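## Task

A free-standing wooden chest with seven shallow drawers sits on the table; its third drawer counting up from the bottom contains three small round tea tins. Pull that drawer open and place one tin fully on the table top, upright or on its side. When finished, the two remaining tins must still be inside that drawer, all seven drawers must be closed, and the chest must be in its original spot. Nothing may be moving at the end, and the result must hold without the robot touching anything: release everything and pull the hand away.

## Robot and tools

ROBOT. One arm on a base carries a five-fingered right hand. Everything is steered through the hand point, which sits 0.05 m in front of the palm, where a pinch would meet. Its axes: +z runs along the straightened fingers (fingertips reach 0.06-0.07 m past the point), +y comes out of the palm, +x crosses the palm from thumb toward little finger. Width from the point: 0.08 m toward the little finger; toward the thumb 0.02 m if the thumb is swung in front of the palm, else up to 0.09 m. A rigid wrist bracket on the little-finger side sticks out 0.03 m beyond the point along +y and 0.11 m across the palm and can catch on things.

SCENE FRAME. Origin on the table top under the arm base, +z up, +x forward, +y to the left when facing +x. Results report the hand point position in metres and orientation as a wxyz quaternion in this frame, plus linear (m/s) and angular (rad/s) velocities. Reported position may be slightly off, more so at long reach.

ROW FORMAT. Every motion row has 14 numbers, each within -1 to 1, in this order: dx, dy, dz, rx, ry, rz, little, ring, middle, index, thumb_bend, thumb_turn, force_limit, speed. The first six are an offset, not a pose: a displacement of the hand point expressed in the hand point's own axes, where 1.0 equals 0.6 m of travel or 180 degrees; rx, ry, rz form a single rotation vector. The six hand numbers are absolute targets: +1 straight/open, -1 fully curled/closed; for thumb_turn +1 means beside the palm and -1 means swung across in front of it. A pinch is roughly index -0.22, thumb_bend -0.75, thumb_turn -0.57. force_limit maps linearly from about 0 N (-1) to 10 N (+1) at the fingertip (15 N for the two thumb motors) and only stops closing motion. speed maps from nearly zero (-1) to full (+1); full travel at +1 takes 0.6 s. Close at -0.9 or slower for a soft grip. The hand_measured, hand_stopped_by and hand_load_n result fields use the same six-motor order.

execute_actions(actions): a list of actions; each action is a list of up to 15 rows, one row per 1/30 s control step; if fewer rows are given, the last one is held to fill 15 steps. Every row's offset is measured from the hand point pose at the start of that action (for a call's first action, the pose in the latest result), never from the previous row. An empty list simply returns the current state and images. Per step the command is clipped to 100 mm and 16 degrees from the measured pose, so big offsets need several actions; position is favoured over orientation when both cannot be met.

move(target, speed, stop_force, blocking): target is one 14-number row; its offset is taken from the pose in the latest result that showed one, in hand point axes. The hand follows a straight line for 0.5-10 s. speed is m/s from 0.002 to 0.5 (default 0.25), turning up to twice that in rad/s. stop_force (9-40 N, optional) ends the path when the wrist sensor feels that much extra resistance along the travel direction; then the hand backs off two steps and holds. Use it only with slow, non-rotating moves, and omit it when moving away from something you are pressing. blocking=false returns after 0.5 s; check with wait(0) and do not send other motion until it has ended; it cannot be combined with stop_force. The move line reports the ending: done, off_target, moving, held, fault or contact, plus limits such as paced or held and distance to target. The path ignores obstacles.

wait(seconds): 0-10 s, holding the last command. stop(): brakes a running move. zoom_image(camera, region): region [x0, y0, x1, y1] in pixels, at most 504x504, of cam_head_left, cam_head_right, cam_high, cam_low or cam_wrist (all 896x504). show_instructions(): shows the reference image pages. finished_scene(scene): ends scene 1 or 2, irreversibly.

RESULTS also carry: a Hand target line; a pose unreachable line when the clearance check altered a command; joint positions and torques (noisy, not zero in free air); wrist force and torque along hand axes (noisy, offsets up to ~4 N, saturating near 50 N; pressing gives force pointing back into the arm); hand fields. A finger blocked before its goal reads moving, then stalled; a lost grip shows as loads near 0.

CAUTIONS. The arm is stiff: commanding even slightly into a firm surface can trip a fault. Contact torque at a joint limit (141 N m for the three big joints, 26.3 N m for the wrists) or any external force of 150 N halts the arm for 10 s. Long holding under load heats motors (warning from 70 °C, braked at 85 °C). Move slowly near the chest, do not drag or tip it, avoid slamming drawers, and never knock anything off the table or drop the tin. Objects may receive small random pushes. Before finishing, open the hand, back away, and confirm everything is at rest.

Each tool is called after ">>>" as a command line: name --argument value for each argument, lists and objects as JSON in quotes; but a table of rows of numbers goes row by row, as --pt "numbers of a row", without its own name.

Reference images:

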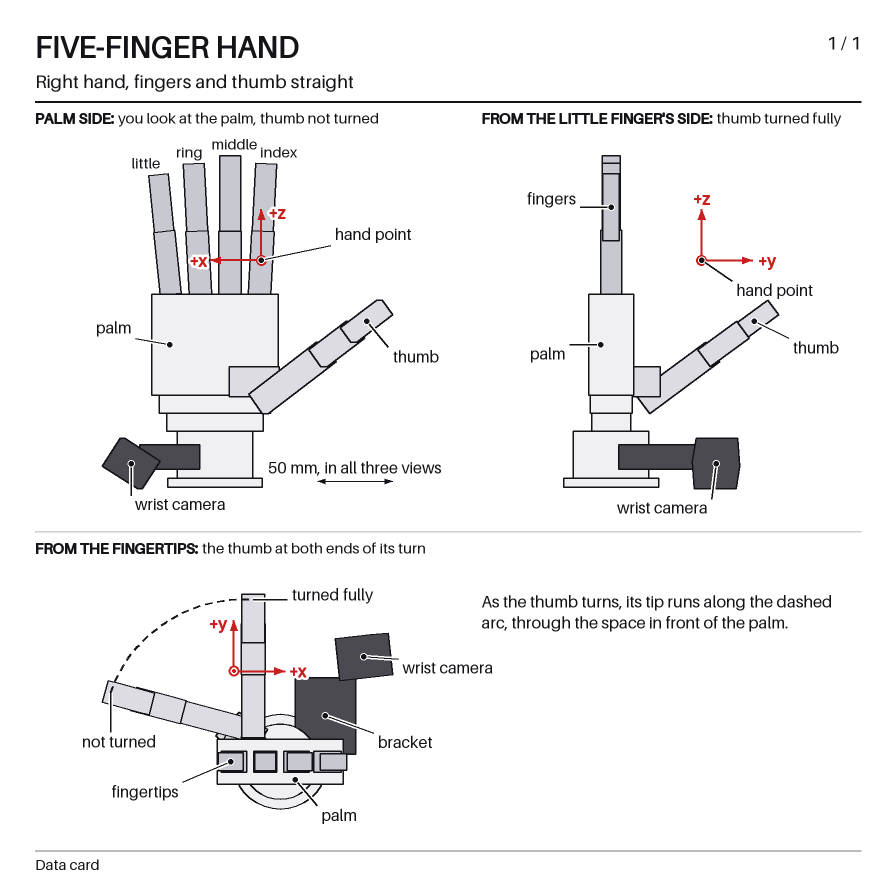

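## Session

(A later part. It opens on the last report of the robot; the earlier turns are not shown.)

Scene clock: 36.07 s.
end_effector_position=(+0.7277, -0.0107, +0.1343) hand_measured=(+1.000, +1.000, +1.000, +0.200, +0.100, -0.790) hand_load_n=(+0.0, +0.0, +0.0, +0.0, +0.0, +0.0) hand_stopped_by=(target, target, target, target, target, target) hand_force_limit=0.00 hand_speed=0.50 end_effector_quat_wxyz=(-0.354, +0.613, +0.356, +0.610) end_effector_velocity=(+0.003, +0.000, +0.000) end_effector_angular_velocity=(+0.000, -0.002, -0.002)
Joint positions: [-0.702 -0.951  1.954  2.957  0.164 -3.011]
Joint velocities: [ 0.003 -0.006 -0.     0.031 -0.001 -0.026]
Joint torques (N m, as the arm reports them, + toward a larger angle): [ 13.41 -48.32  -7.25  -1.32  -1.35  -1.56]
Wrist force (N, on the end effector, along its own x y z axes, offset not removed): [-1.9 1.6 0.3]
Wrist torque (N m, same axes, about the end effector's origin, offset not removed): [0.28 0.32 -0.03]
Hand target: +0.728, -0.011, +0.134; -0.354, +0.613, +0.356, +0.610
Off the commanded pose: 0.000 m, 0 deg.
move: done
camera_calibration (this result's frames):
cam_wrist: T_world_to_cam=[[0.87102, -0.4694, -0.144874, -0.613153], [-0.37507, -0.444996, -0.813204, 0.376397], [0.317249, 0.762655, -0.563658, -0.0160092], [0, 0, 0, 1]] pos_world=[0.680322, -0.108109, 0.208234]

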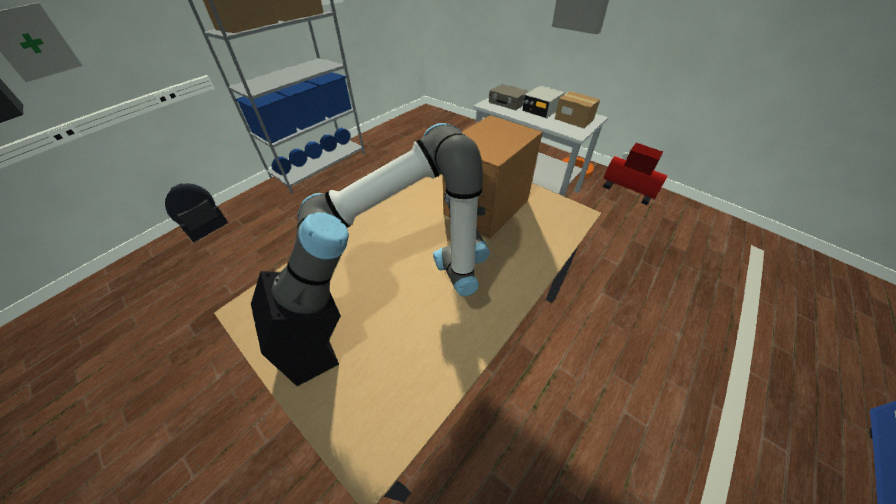

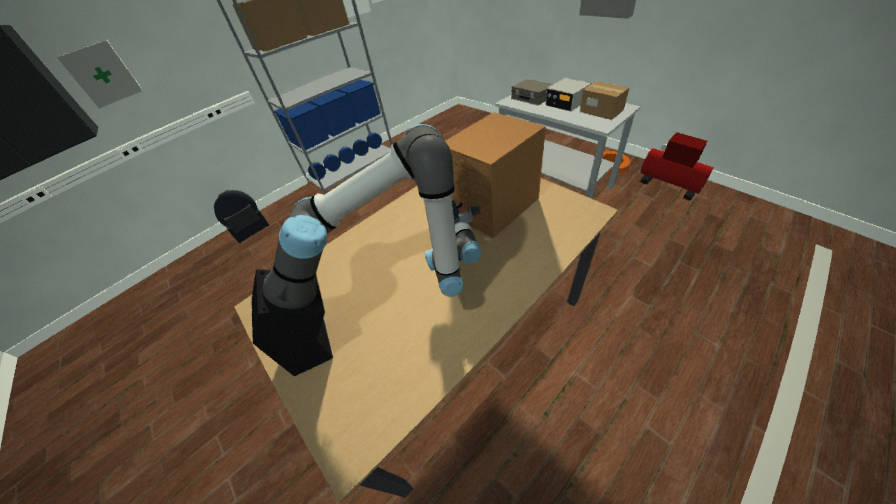

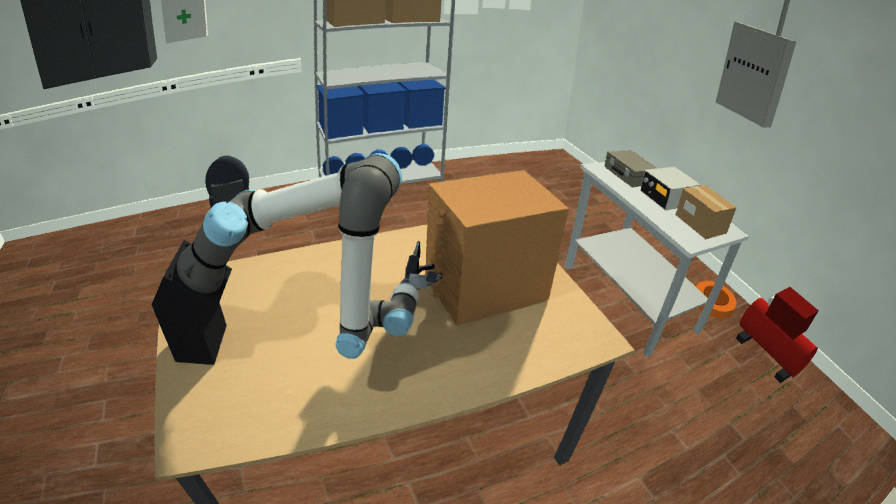

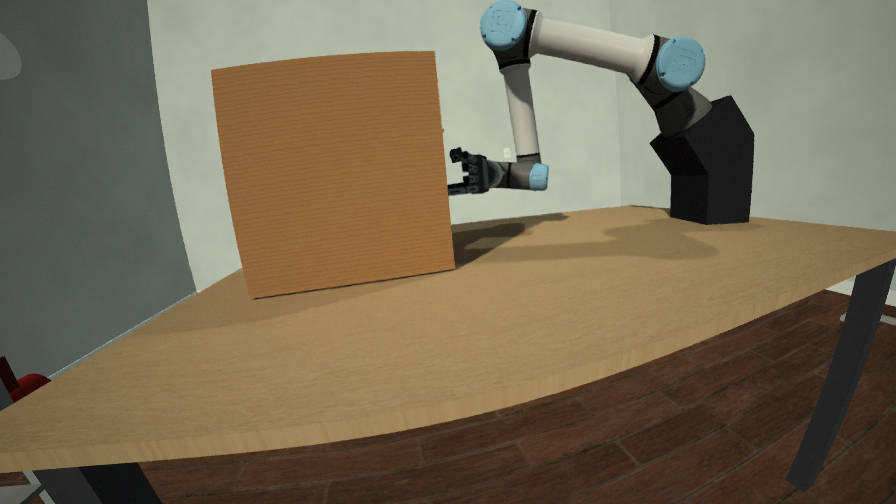

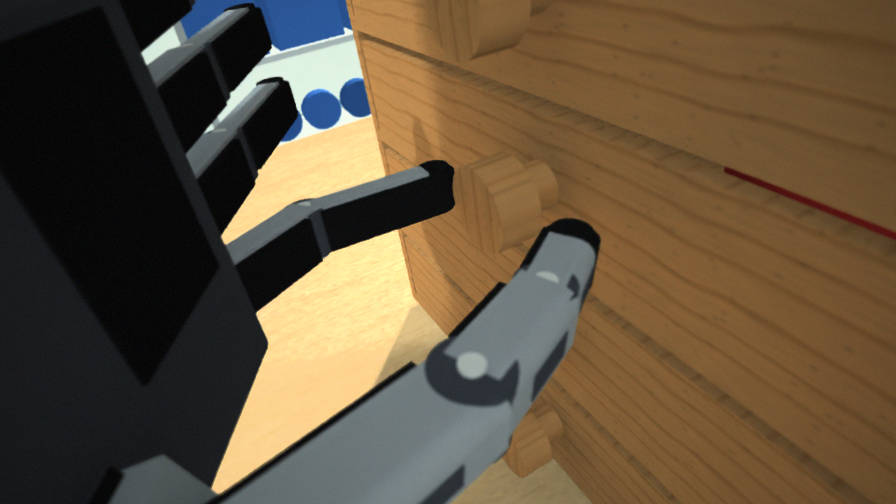

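>>> move --target '[0,0.0115,0.0067,0,0,0,1,1,1,0.2,0.1,-0.79,0,0.5]' --speed 0.01

>>> execute_actions --actions '[[[0,0,0,0,0,0,1,1,1,-0.5,0.1,-0.79,0.2,-0.6]],[[0,0,0,0,0,0,1,1,1,-0.5,0.1,-0.79,0.2,-0.6]],[[0,0,0,0,0,0,1,1,1,-0.5,0.1,-0.79,0.2,-0.6]]]'

Scene clock: 38.73 s.
end_effector_position=(+0.7353, -0.0106, +0.1343) hand_measured=(+1.000, +1.000, +1.000, +0.200, +0.100, -0.790) hand_load_n=(+0.0, +0.0, +0.0, +0.0, +0.0, +0.0) hand_stopped_by=(target, target, target, target, target, target) hand_force_limit=0.00 hand_speed=0.50 end_effector_quat_wxyz=(-0.355, +0.612, +0.356, +0.610) end_effector_velocity=(+0.003, -0.000, -0.000) end_effector_angular_velocity=(-0.000, +0.000, -0.002)
Joint positions: [-0.694 -0.96   1.941  3.009  0.159 -3.042]
Joint velocities: [ 0.002 -0.005 -0.002  0.028 -0.002 -0.021]
Joint torques (N m, as the arm reports them, + toward a larger angle): [ 15.81 -49.39  -9.41  -1.3   -1.46  -1.99]
Wrist force (N, on the end effector, along its own x y z axes, offset not removed): [-1.7 2.4 1.6]
Wrist torque (N m, same axes, about the end effector's origin, offset not removed): [0.30 0.28 0.09]
Hand target: +0.736, -0.011, +0.134; -0.354, +0.613, +0.356, +0.610
Off the commanded pose: 0.000 m, 0 deg.
move: done
camera_calibration (this result's frames):
cam_wrist: T_world_to_cam=[[0.871207, -0.469044, -0.144897, -0.61991], [-0.374918, -0.44517, -0.813179, 0.379166], [0.316913, 0.762772, -0.563689, -0.0182361], [0, 0, 0, 1]] pos_world=[0.688005, -0.108062, 0.208227]

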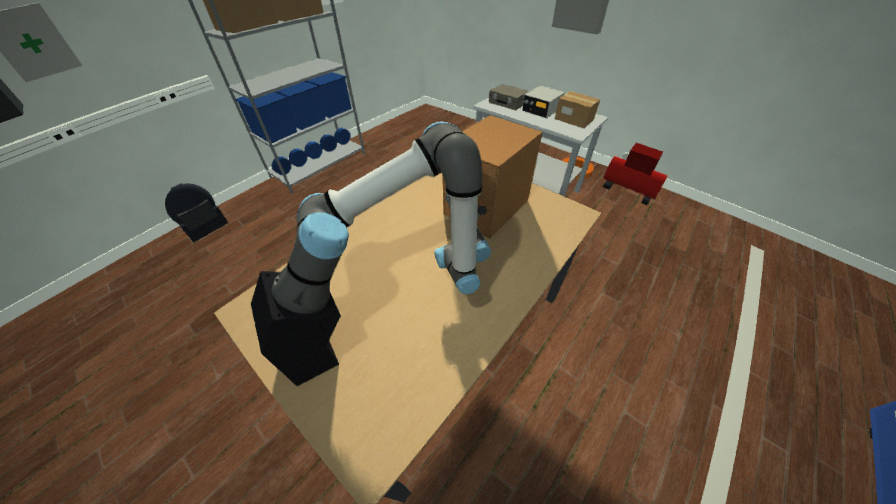

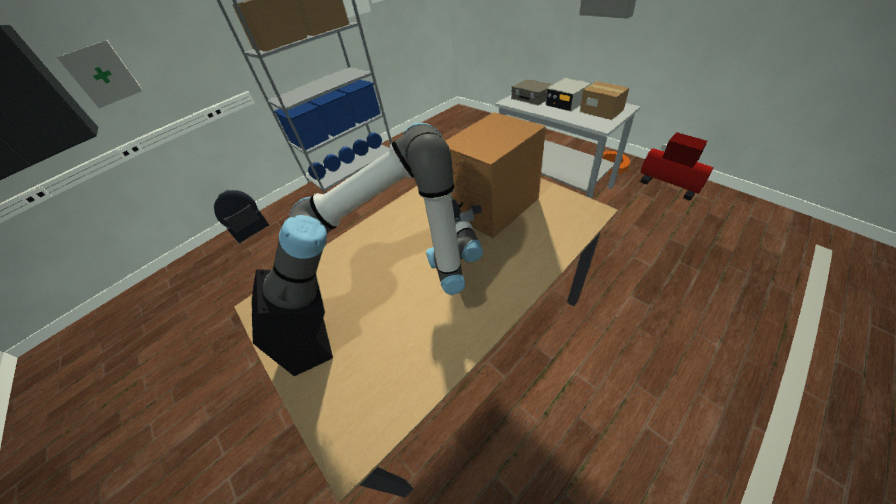

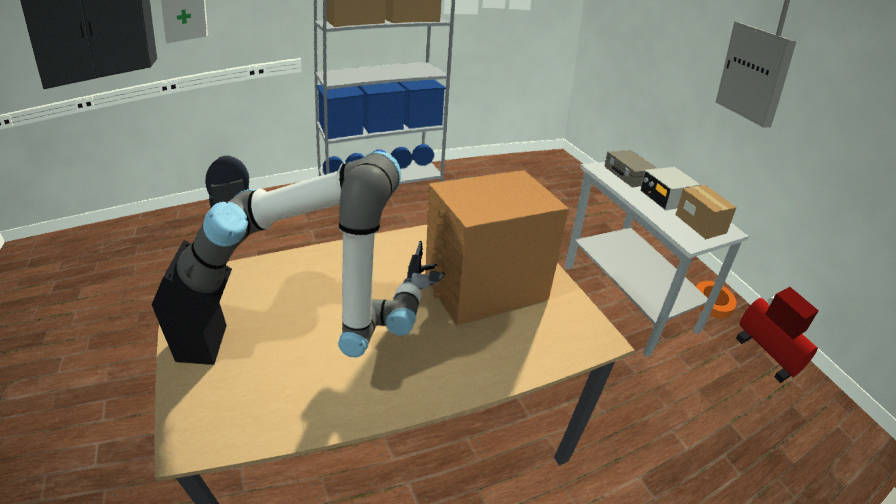

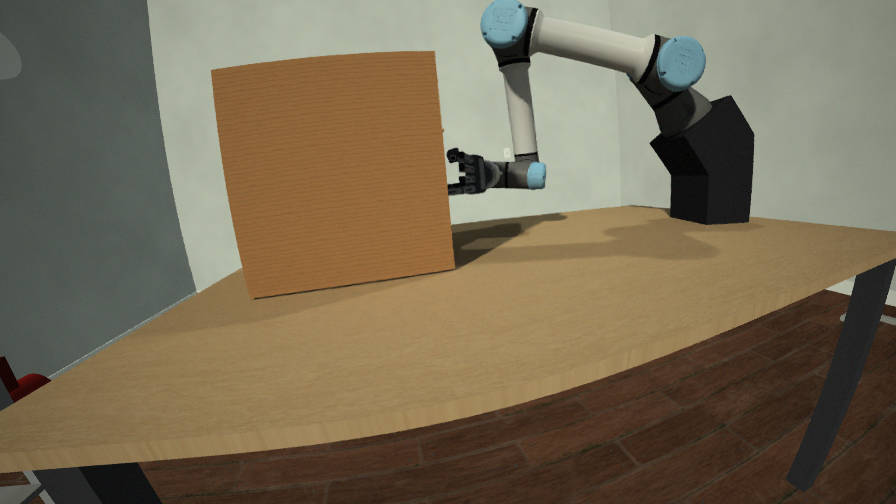

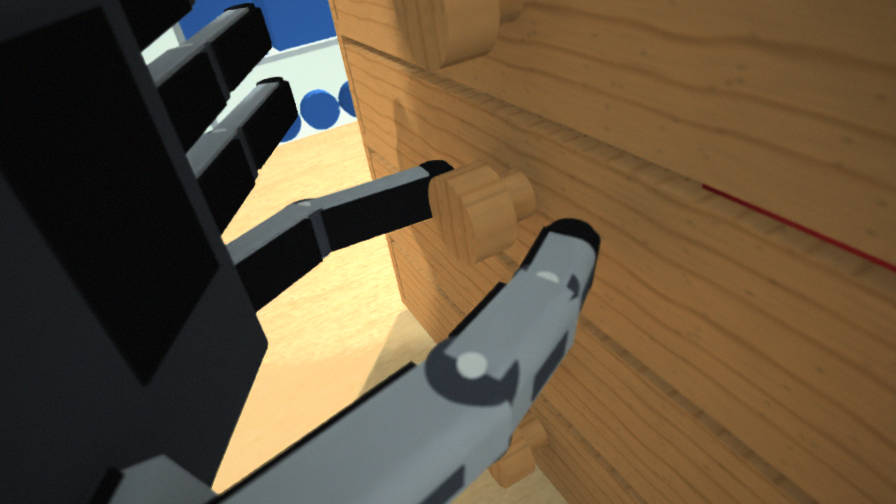

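Scene clock: 40.23 s.
end_effector_position=(+0.7354, -0.0105, +0.1344) hand_measured=(+1.000, +1.000, +1.000, +0.094, +0.100, -0.790) hand_load_n=(+0.0, +0.0, +0.0, +7.0, +0.0, +0.0) hand_stopped_by=(target, target, target, force, target, target) hand_force_limit=0.20 hand_speed=-0.60 end_effector_quat_wxyz=(-0.355, +0.612, +0.356, +0.610) end_effector_velocity=(-0.000, +0.001, +0.000) end_effector_angular_velocity=(+0.001, -0.001, +0.001)
Joint positions: [-0.694 -0.96   1.941  3.009  0.159 -3.042]
Joint velocities: [ 0.001  0.     0.    -0.001  0.001 -0.   ]
Joint torques (N m, as the arm reports them, + toward a larger angle): [  1.6  -38.85   5.08  -2.31   2.62   0.23]
Wrist force (N, on the end effector, along its own x y z axes, offset not removed): [-4.0 -1.5 7.2]
Wrist torque (N m, same axes, about the end effector's origin, offset not removed): [0.21 0.39 -0.16]
Hand target: +0.735, -0.011, +0.134; -0.355, +0.612, +0.356, +0.610
Off the commanded pose: 0.000 m, 0 deg.
camera_calibration (this result's frames):
cam_wrist: T_world_to_cam=[[0.871277, -0.468965, -0.144732, -0.619996], [-0.374757, -0.445284, -0.813191, 0.379147], [0.316912, 0.762754, -0.563714, -0.0182608], [0, 0, 0, 1]] pos_world=[0.688063, -0.108, 0.208292]

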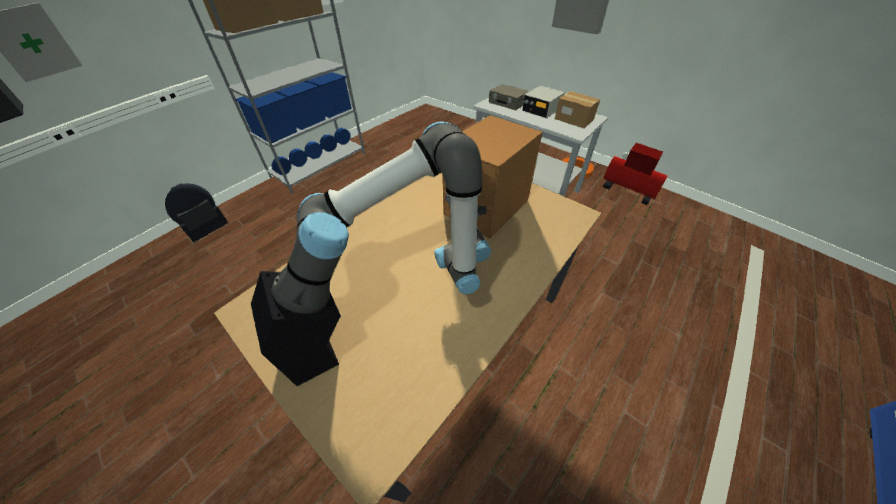

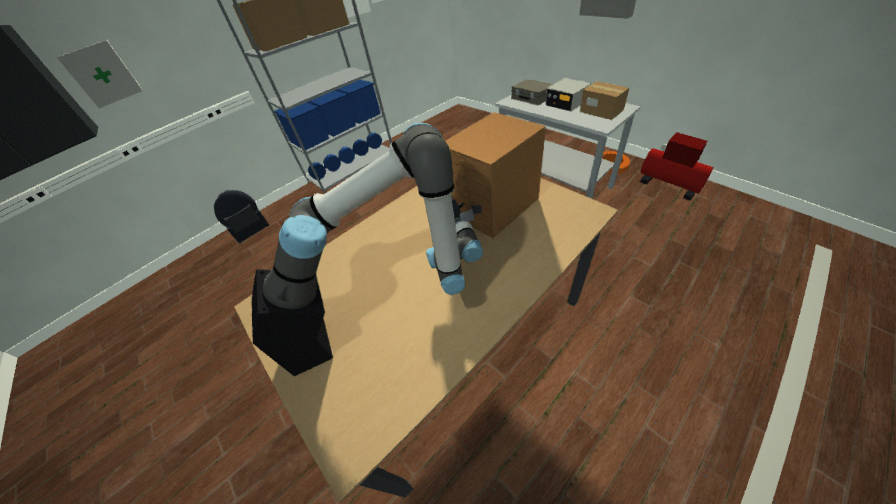

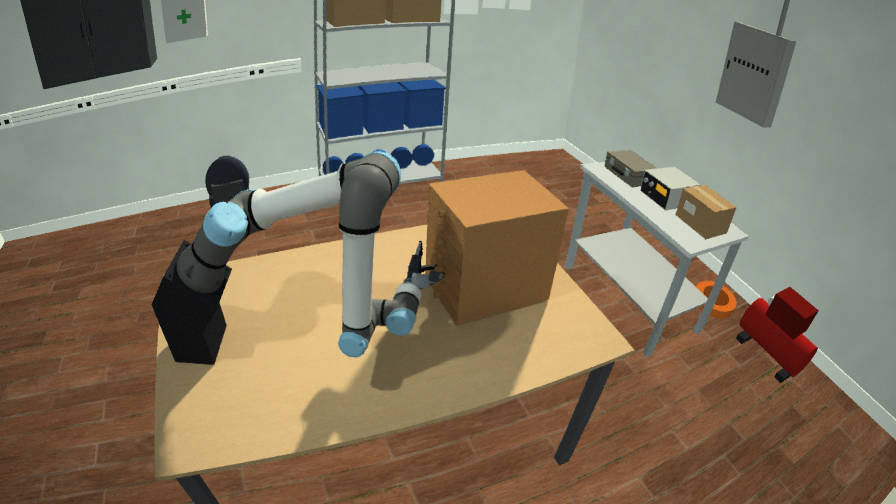

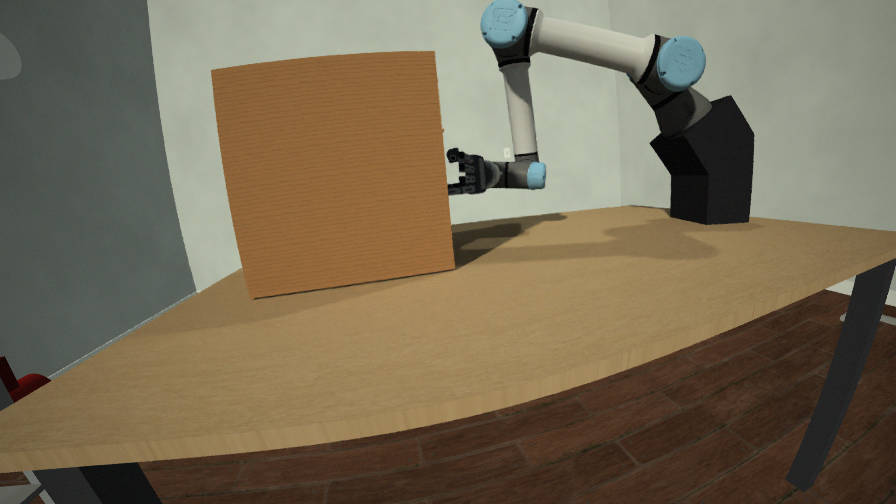

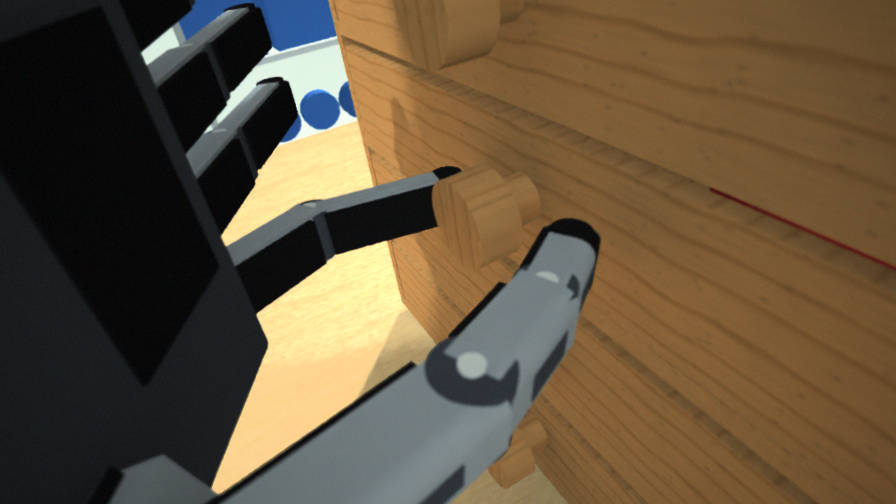

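>>> execute_actions --actions '[[[0,0,0,0,0,0,1,1,1,-0.5,-0.7,-0.79,0.0,-0.6]],[[0,0,0,0,0,0,1,1,1,-0.5,-0.7,-0.79,0.0,-0.6]],[[0,0,0,0,0,0,1,1,1,-0.5,-0.7,-0.79,0.0,-0.6]]]'

Scene clock: 42.97 s.
end_effector_position=(+0.7354, -0.0105, +0.1344) hand_measured=(+1.000, +1.000, +1.000, +0.094, -0.488, -0.790) hand_load_n=(+0.0, +0.0, +0.0, +7.5, +1.0, +0.0) hand_stopped_by=(target, target, target, force, moving, target) hand_force_limit=0.00 hand_speed=-0.60 end_effector_quat_wxyz=(-0.355, +0.612, +0.356, +0.610) end_effector_velocity=(+0.000, +0.001, +0.000) end_effector_angular_velocity=(+0.001, -0.001, +0.001)
Joint positions: [-0.694 -0.96   1.941  3.009  0.159 -3.042]
Joint velocities: [ 0.001 -0.    -0.     0.     0.001  0.   ]
Joint torques (N m, as the arm reports them, + toward a larger angle): [  1.41 -39.28   5.39  -2.39   2.64   0.23]
Wrist force (N, on the end effector, along its own x y z axes, offset not removed): [-3.4 0.4 6.4]
Wrist torque (N m, same axes, about the end effector's origin, offset not removed): [0.32 0.30 0.02]
Hand target: +0.735, -0.011, +0.134; -0.355, +0.612, +0.356, +0.610
Off the commanded pose: 0.000 m, 0 deg.
camera_calibration (this result's frames):
cam_wrist: T_world_to_cam=[[0.871277, -0.468966, -0.144732, -0.619996], [-0.374757, -0.445284, -0.813191, 0.379147], [0.316912, 0.762754, -0.563714, -0.0182607], [0, 0, 0, 1]] pos_world=[0.688063, -0.108, 0.208292]

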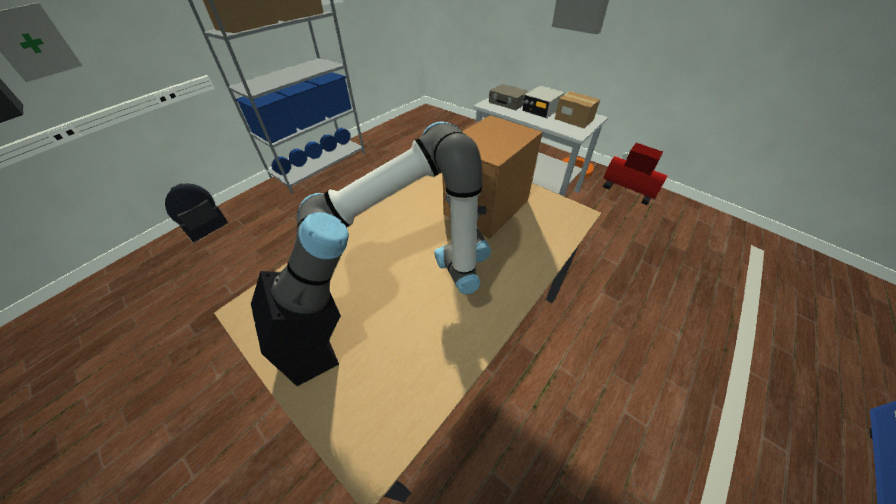

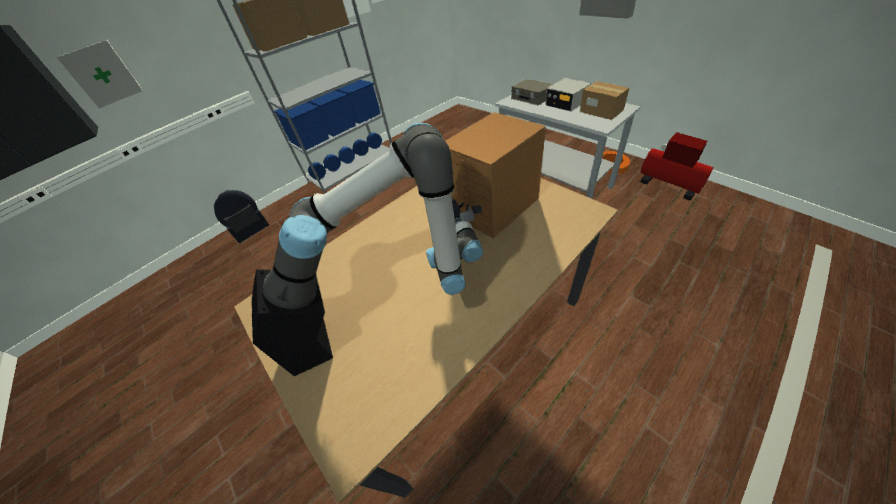

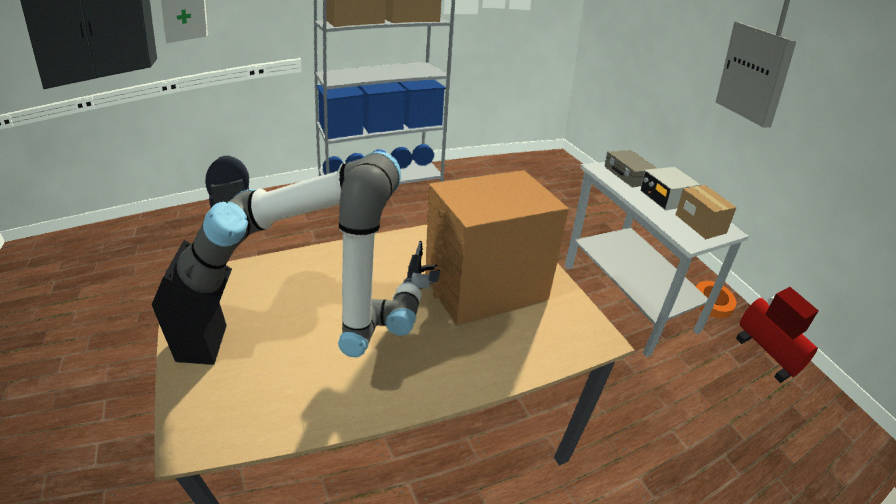

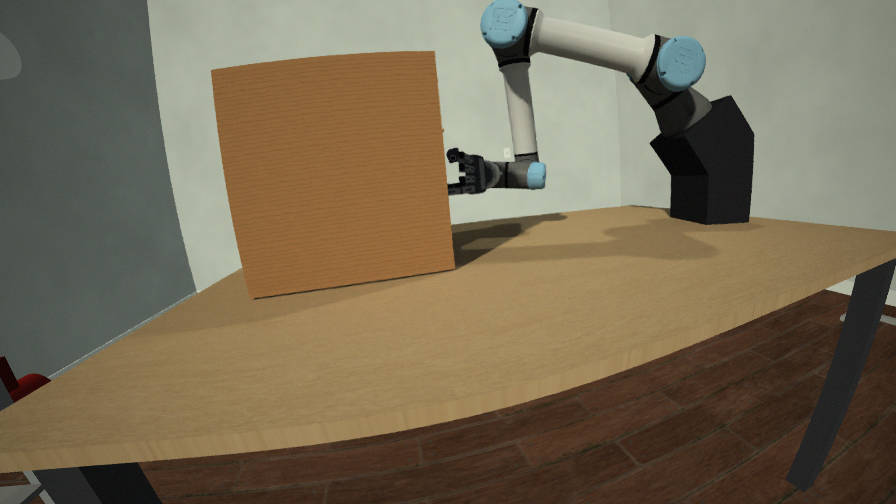

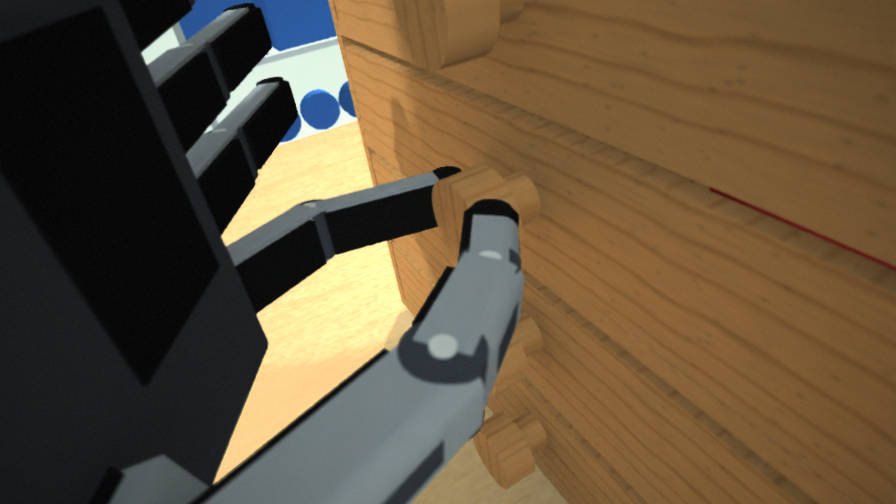

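>>> move --target '[0,-0.0433,-0.025,0,0,0,1,1,1,-0.5,-0.7,-0.79,0.0,-0.6]' --speed 0.015

Scene clock: 46.30 s.
end_effector_position=(+0.7057, -0.0107, +0.1344) hand_measured=(+1.000, +1.000, +1.000, +0.092, -0.700, -0.790) hand_load_n=(+0.0, +0.0, +0.0, +0.0, +0.0, +0.0) hand_stopped_by=(target, target, target, force, target, target) hand_force_limit=0.00 hand_speed=-0.60 end_effector_quat_wxyz=(-0.354, +0.613, +0.356, +0.610) end_effector_velocity=(-0.003, +0.000, +0.000) end_effector_angular_velocity=(+0.001, -0.000, +0.002)
Joint positions: [-0.723 -0.925  1.987  2.811  0.18  -2.922]
Joint velocities: [-0.002  0.006 -0.    -0.027  0.003  0.022]
Joint torques (N m, as the arm reports them, + toward a larger angle): [ -7.2  -33.07   8.76  -3.44   4.61   1.26]
Wrist force (N, on the end effector, along its own x y z axes, offset not removed): [-1.8 0.4 2.5]
Wrist torque (N m, same axes, about the end effector's origin, offset not removed): [-0.06 0.20 -0.03]
Hand target: +0.705, -0.011, +0.134; -0.354, +0.612, +0.356, +0.610
Off the commanded pose: 0.000 m, 0 deg.
move: done
camera_calibration (this result's frames):
cam_wrist: T_world_to_cam=[[0.87102, -0.469454, -0.144698, -0.594024], [-0.374947, -0.445006, -0.813255, 0.368134], [0.317394, 0.762616, -0.563629, -0.00902891], [0, 0, 0, 1]] pos_world=[0.658303, -0.108159, 0.208344]

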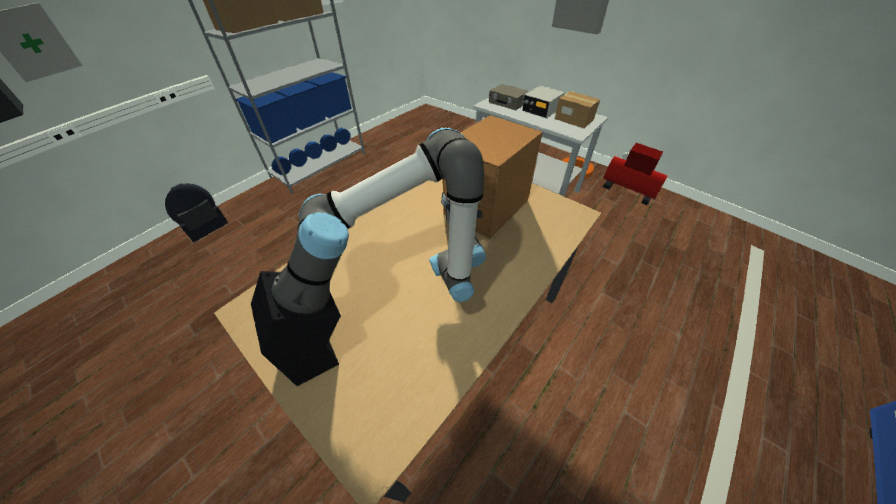

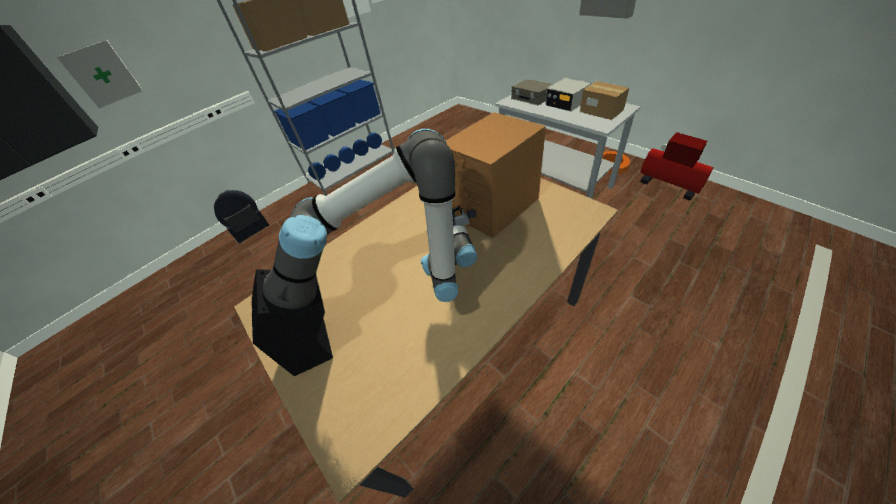

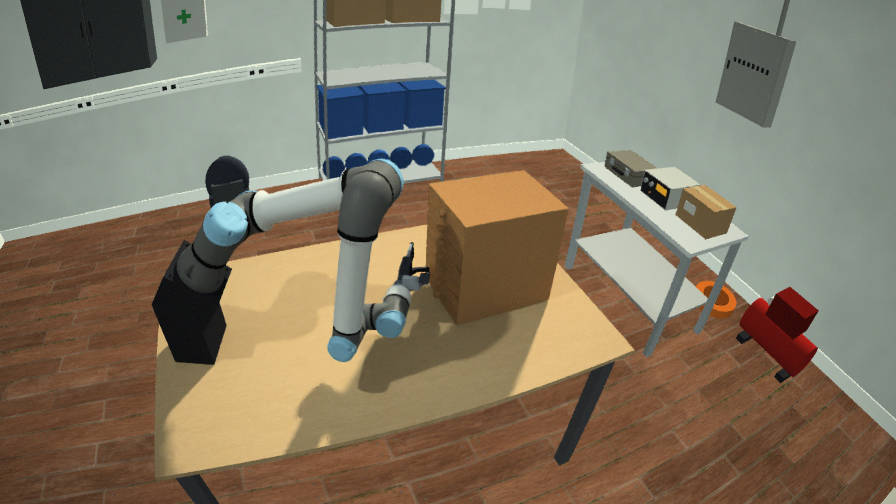

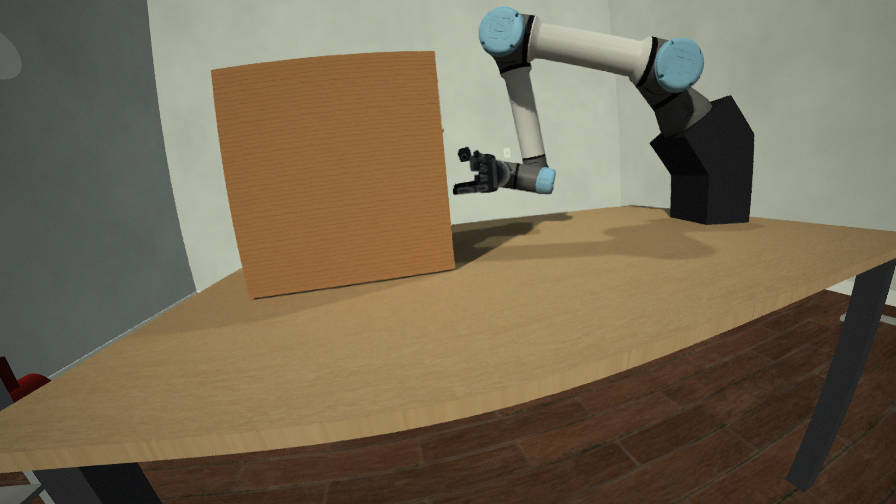

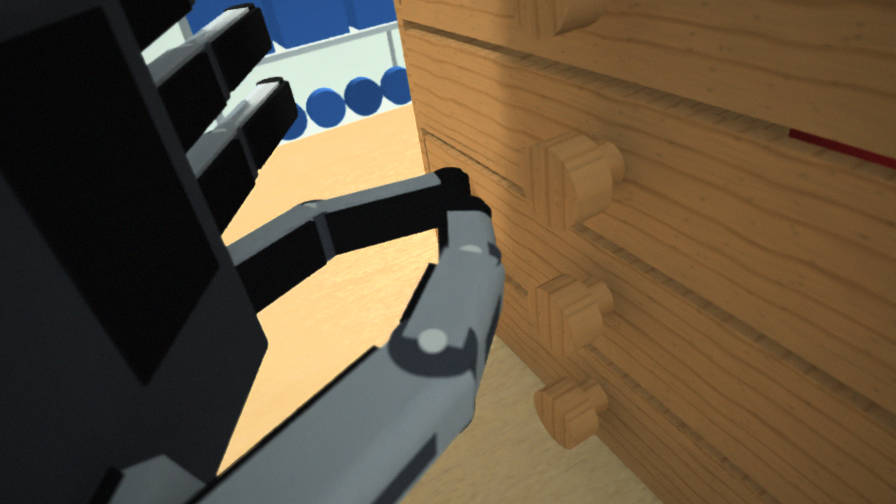

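>>> execute_actions --actions '[[[0,0,0.004,0,0,0,1,1,1,0.25,-0.05,-0.79,0.0,0.3]],[[0,0,0,0,0,0,1,1,1,0.25,-0.05,-0.79,0.0,0.3]]]'

Scene clock: 50.10 s.
end_effector_position=(+0.7068, -0.0087, +0.1344) hand_measured=(+1.000, +1.000, +1.000, +0.250, -0.050, -0.790) hand_load_n=(+0.0, +0.0, +0.0, +0.0, +0.0, +0.0) hand_stopped_by=(target, target, target, target, target, target) hand_force_limit=0.00 hand_speed=0.30 end_effector_quat_wxyz=(-0.354, +0.612, +0.356, +0.610) end_effector_velocity=(-0.000, -0.001, -0.001) end_effector_angular_velocity=(-0.001, +0.002, -0.002)
Joint positions: [-0.719 -0.929  1.989  2.828  0.176 -2.938]
Joint velocities: [-0.002 -0.     0.     0.002 -0.001  0.   ]
Joint torques (N m, as the arm reports them, + toward a larger angle): [  6.59 -37.57  -3.17  -3.59   0.19   1.18]
Wrist force (N, on the end effector, along its own x y z axes, offset not removed): [-1.1 1.7 1.0]
Wrist torque (N m, same axes, about the end effector's origin, offset not removed): [0.31 0.17 0.03]
Hand target: +0.707, -0.009, +0.134; -0.354, +0.613, +0.356, +0.610
Off the commanded pose: 0.000 m, 0 deg.
camera_calibration (this result's frames):
cam_wrist: T_world_to_cam=[[0.871112, -0.469269, -0.144746, -0.594096], [-0.374908, -0.445111, -0.813216, 0.369445], [0.317189, 0.762668, -0.563674, -0.0107989], [0, 0, 0, 1]] pos_world=[0.659457, -0.106111, 0.208358]

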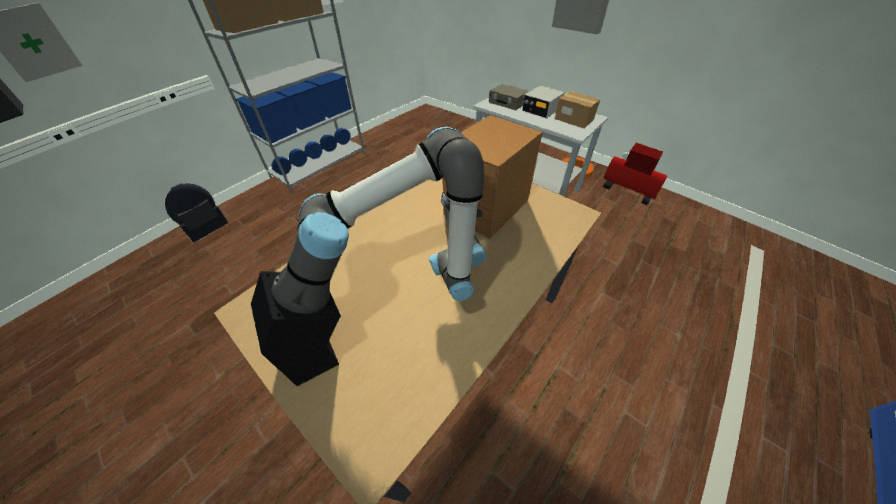

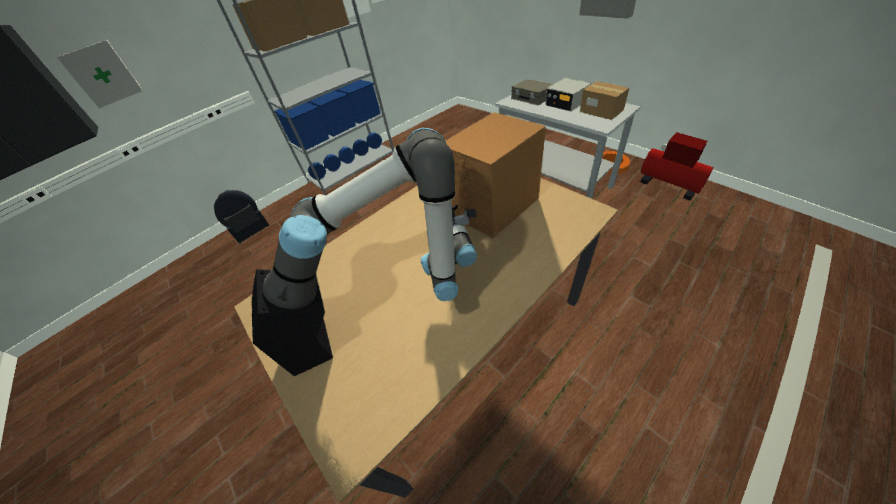

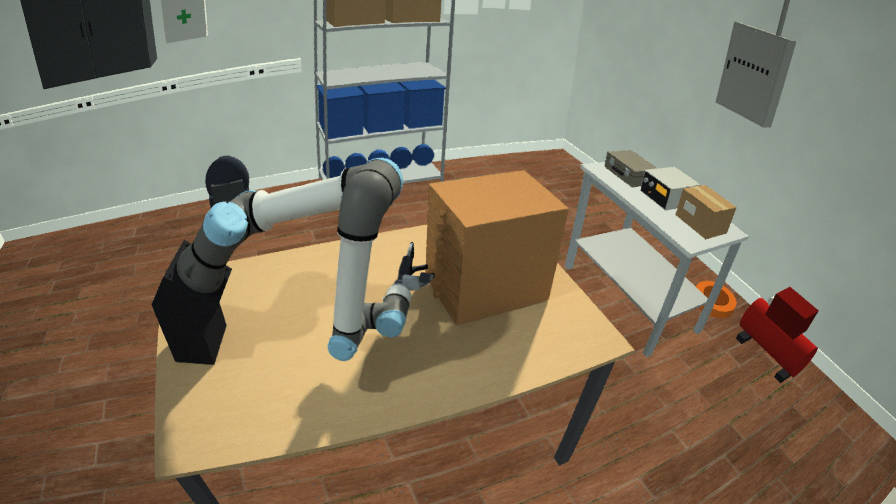

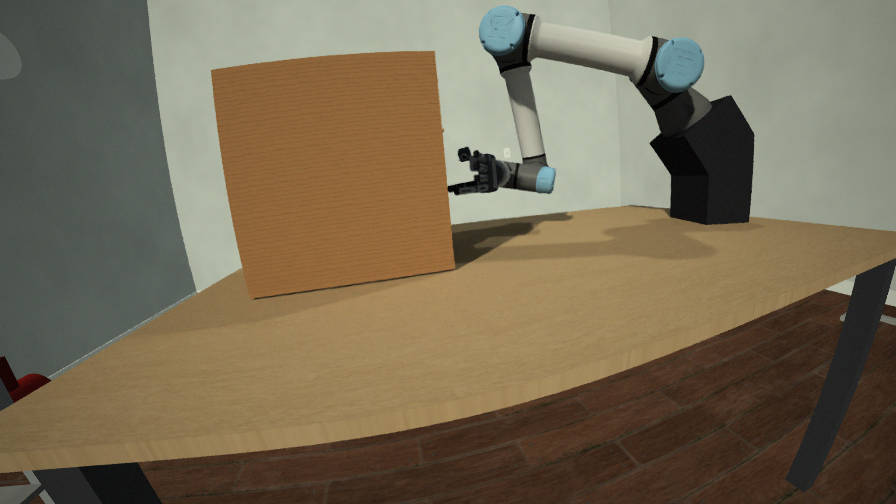

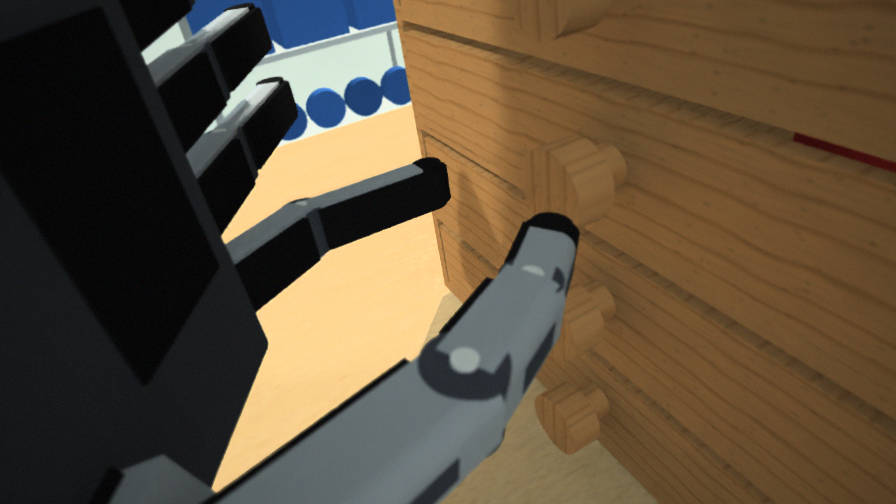

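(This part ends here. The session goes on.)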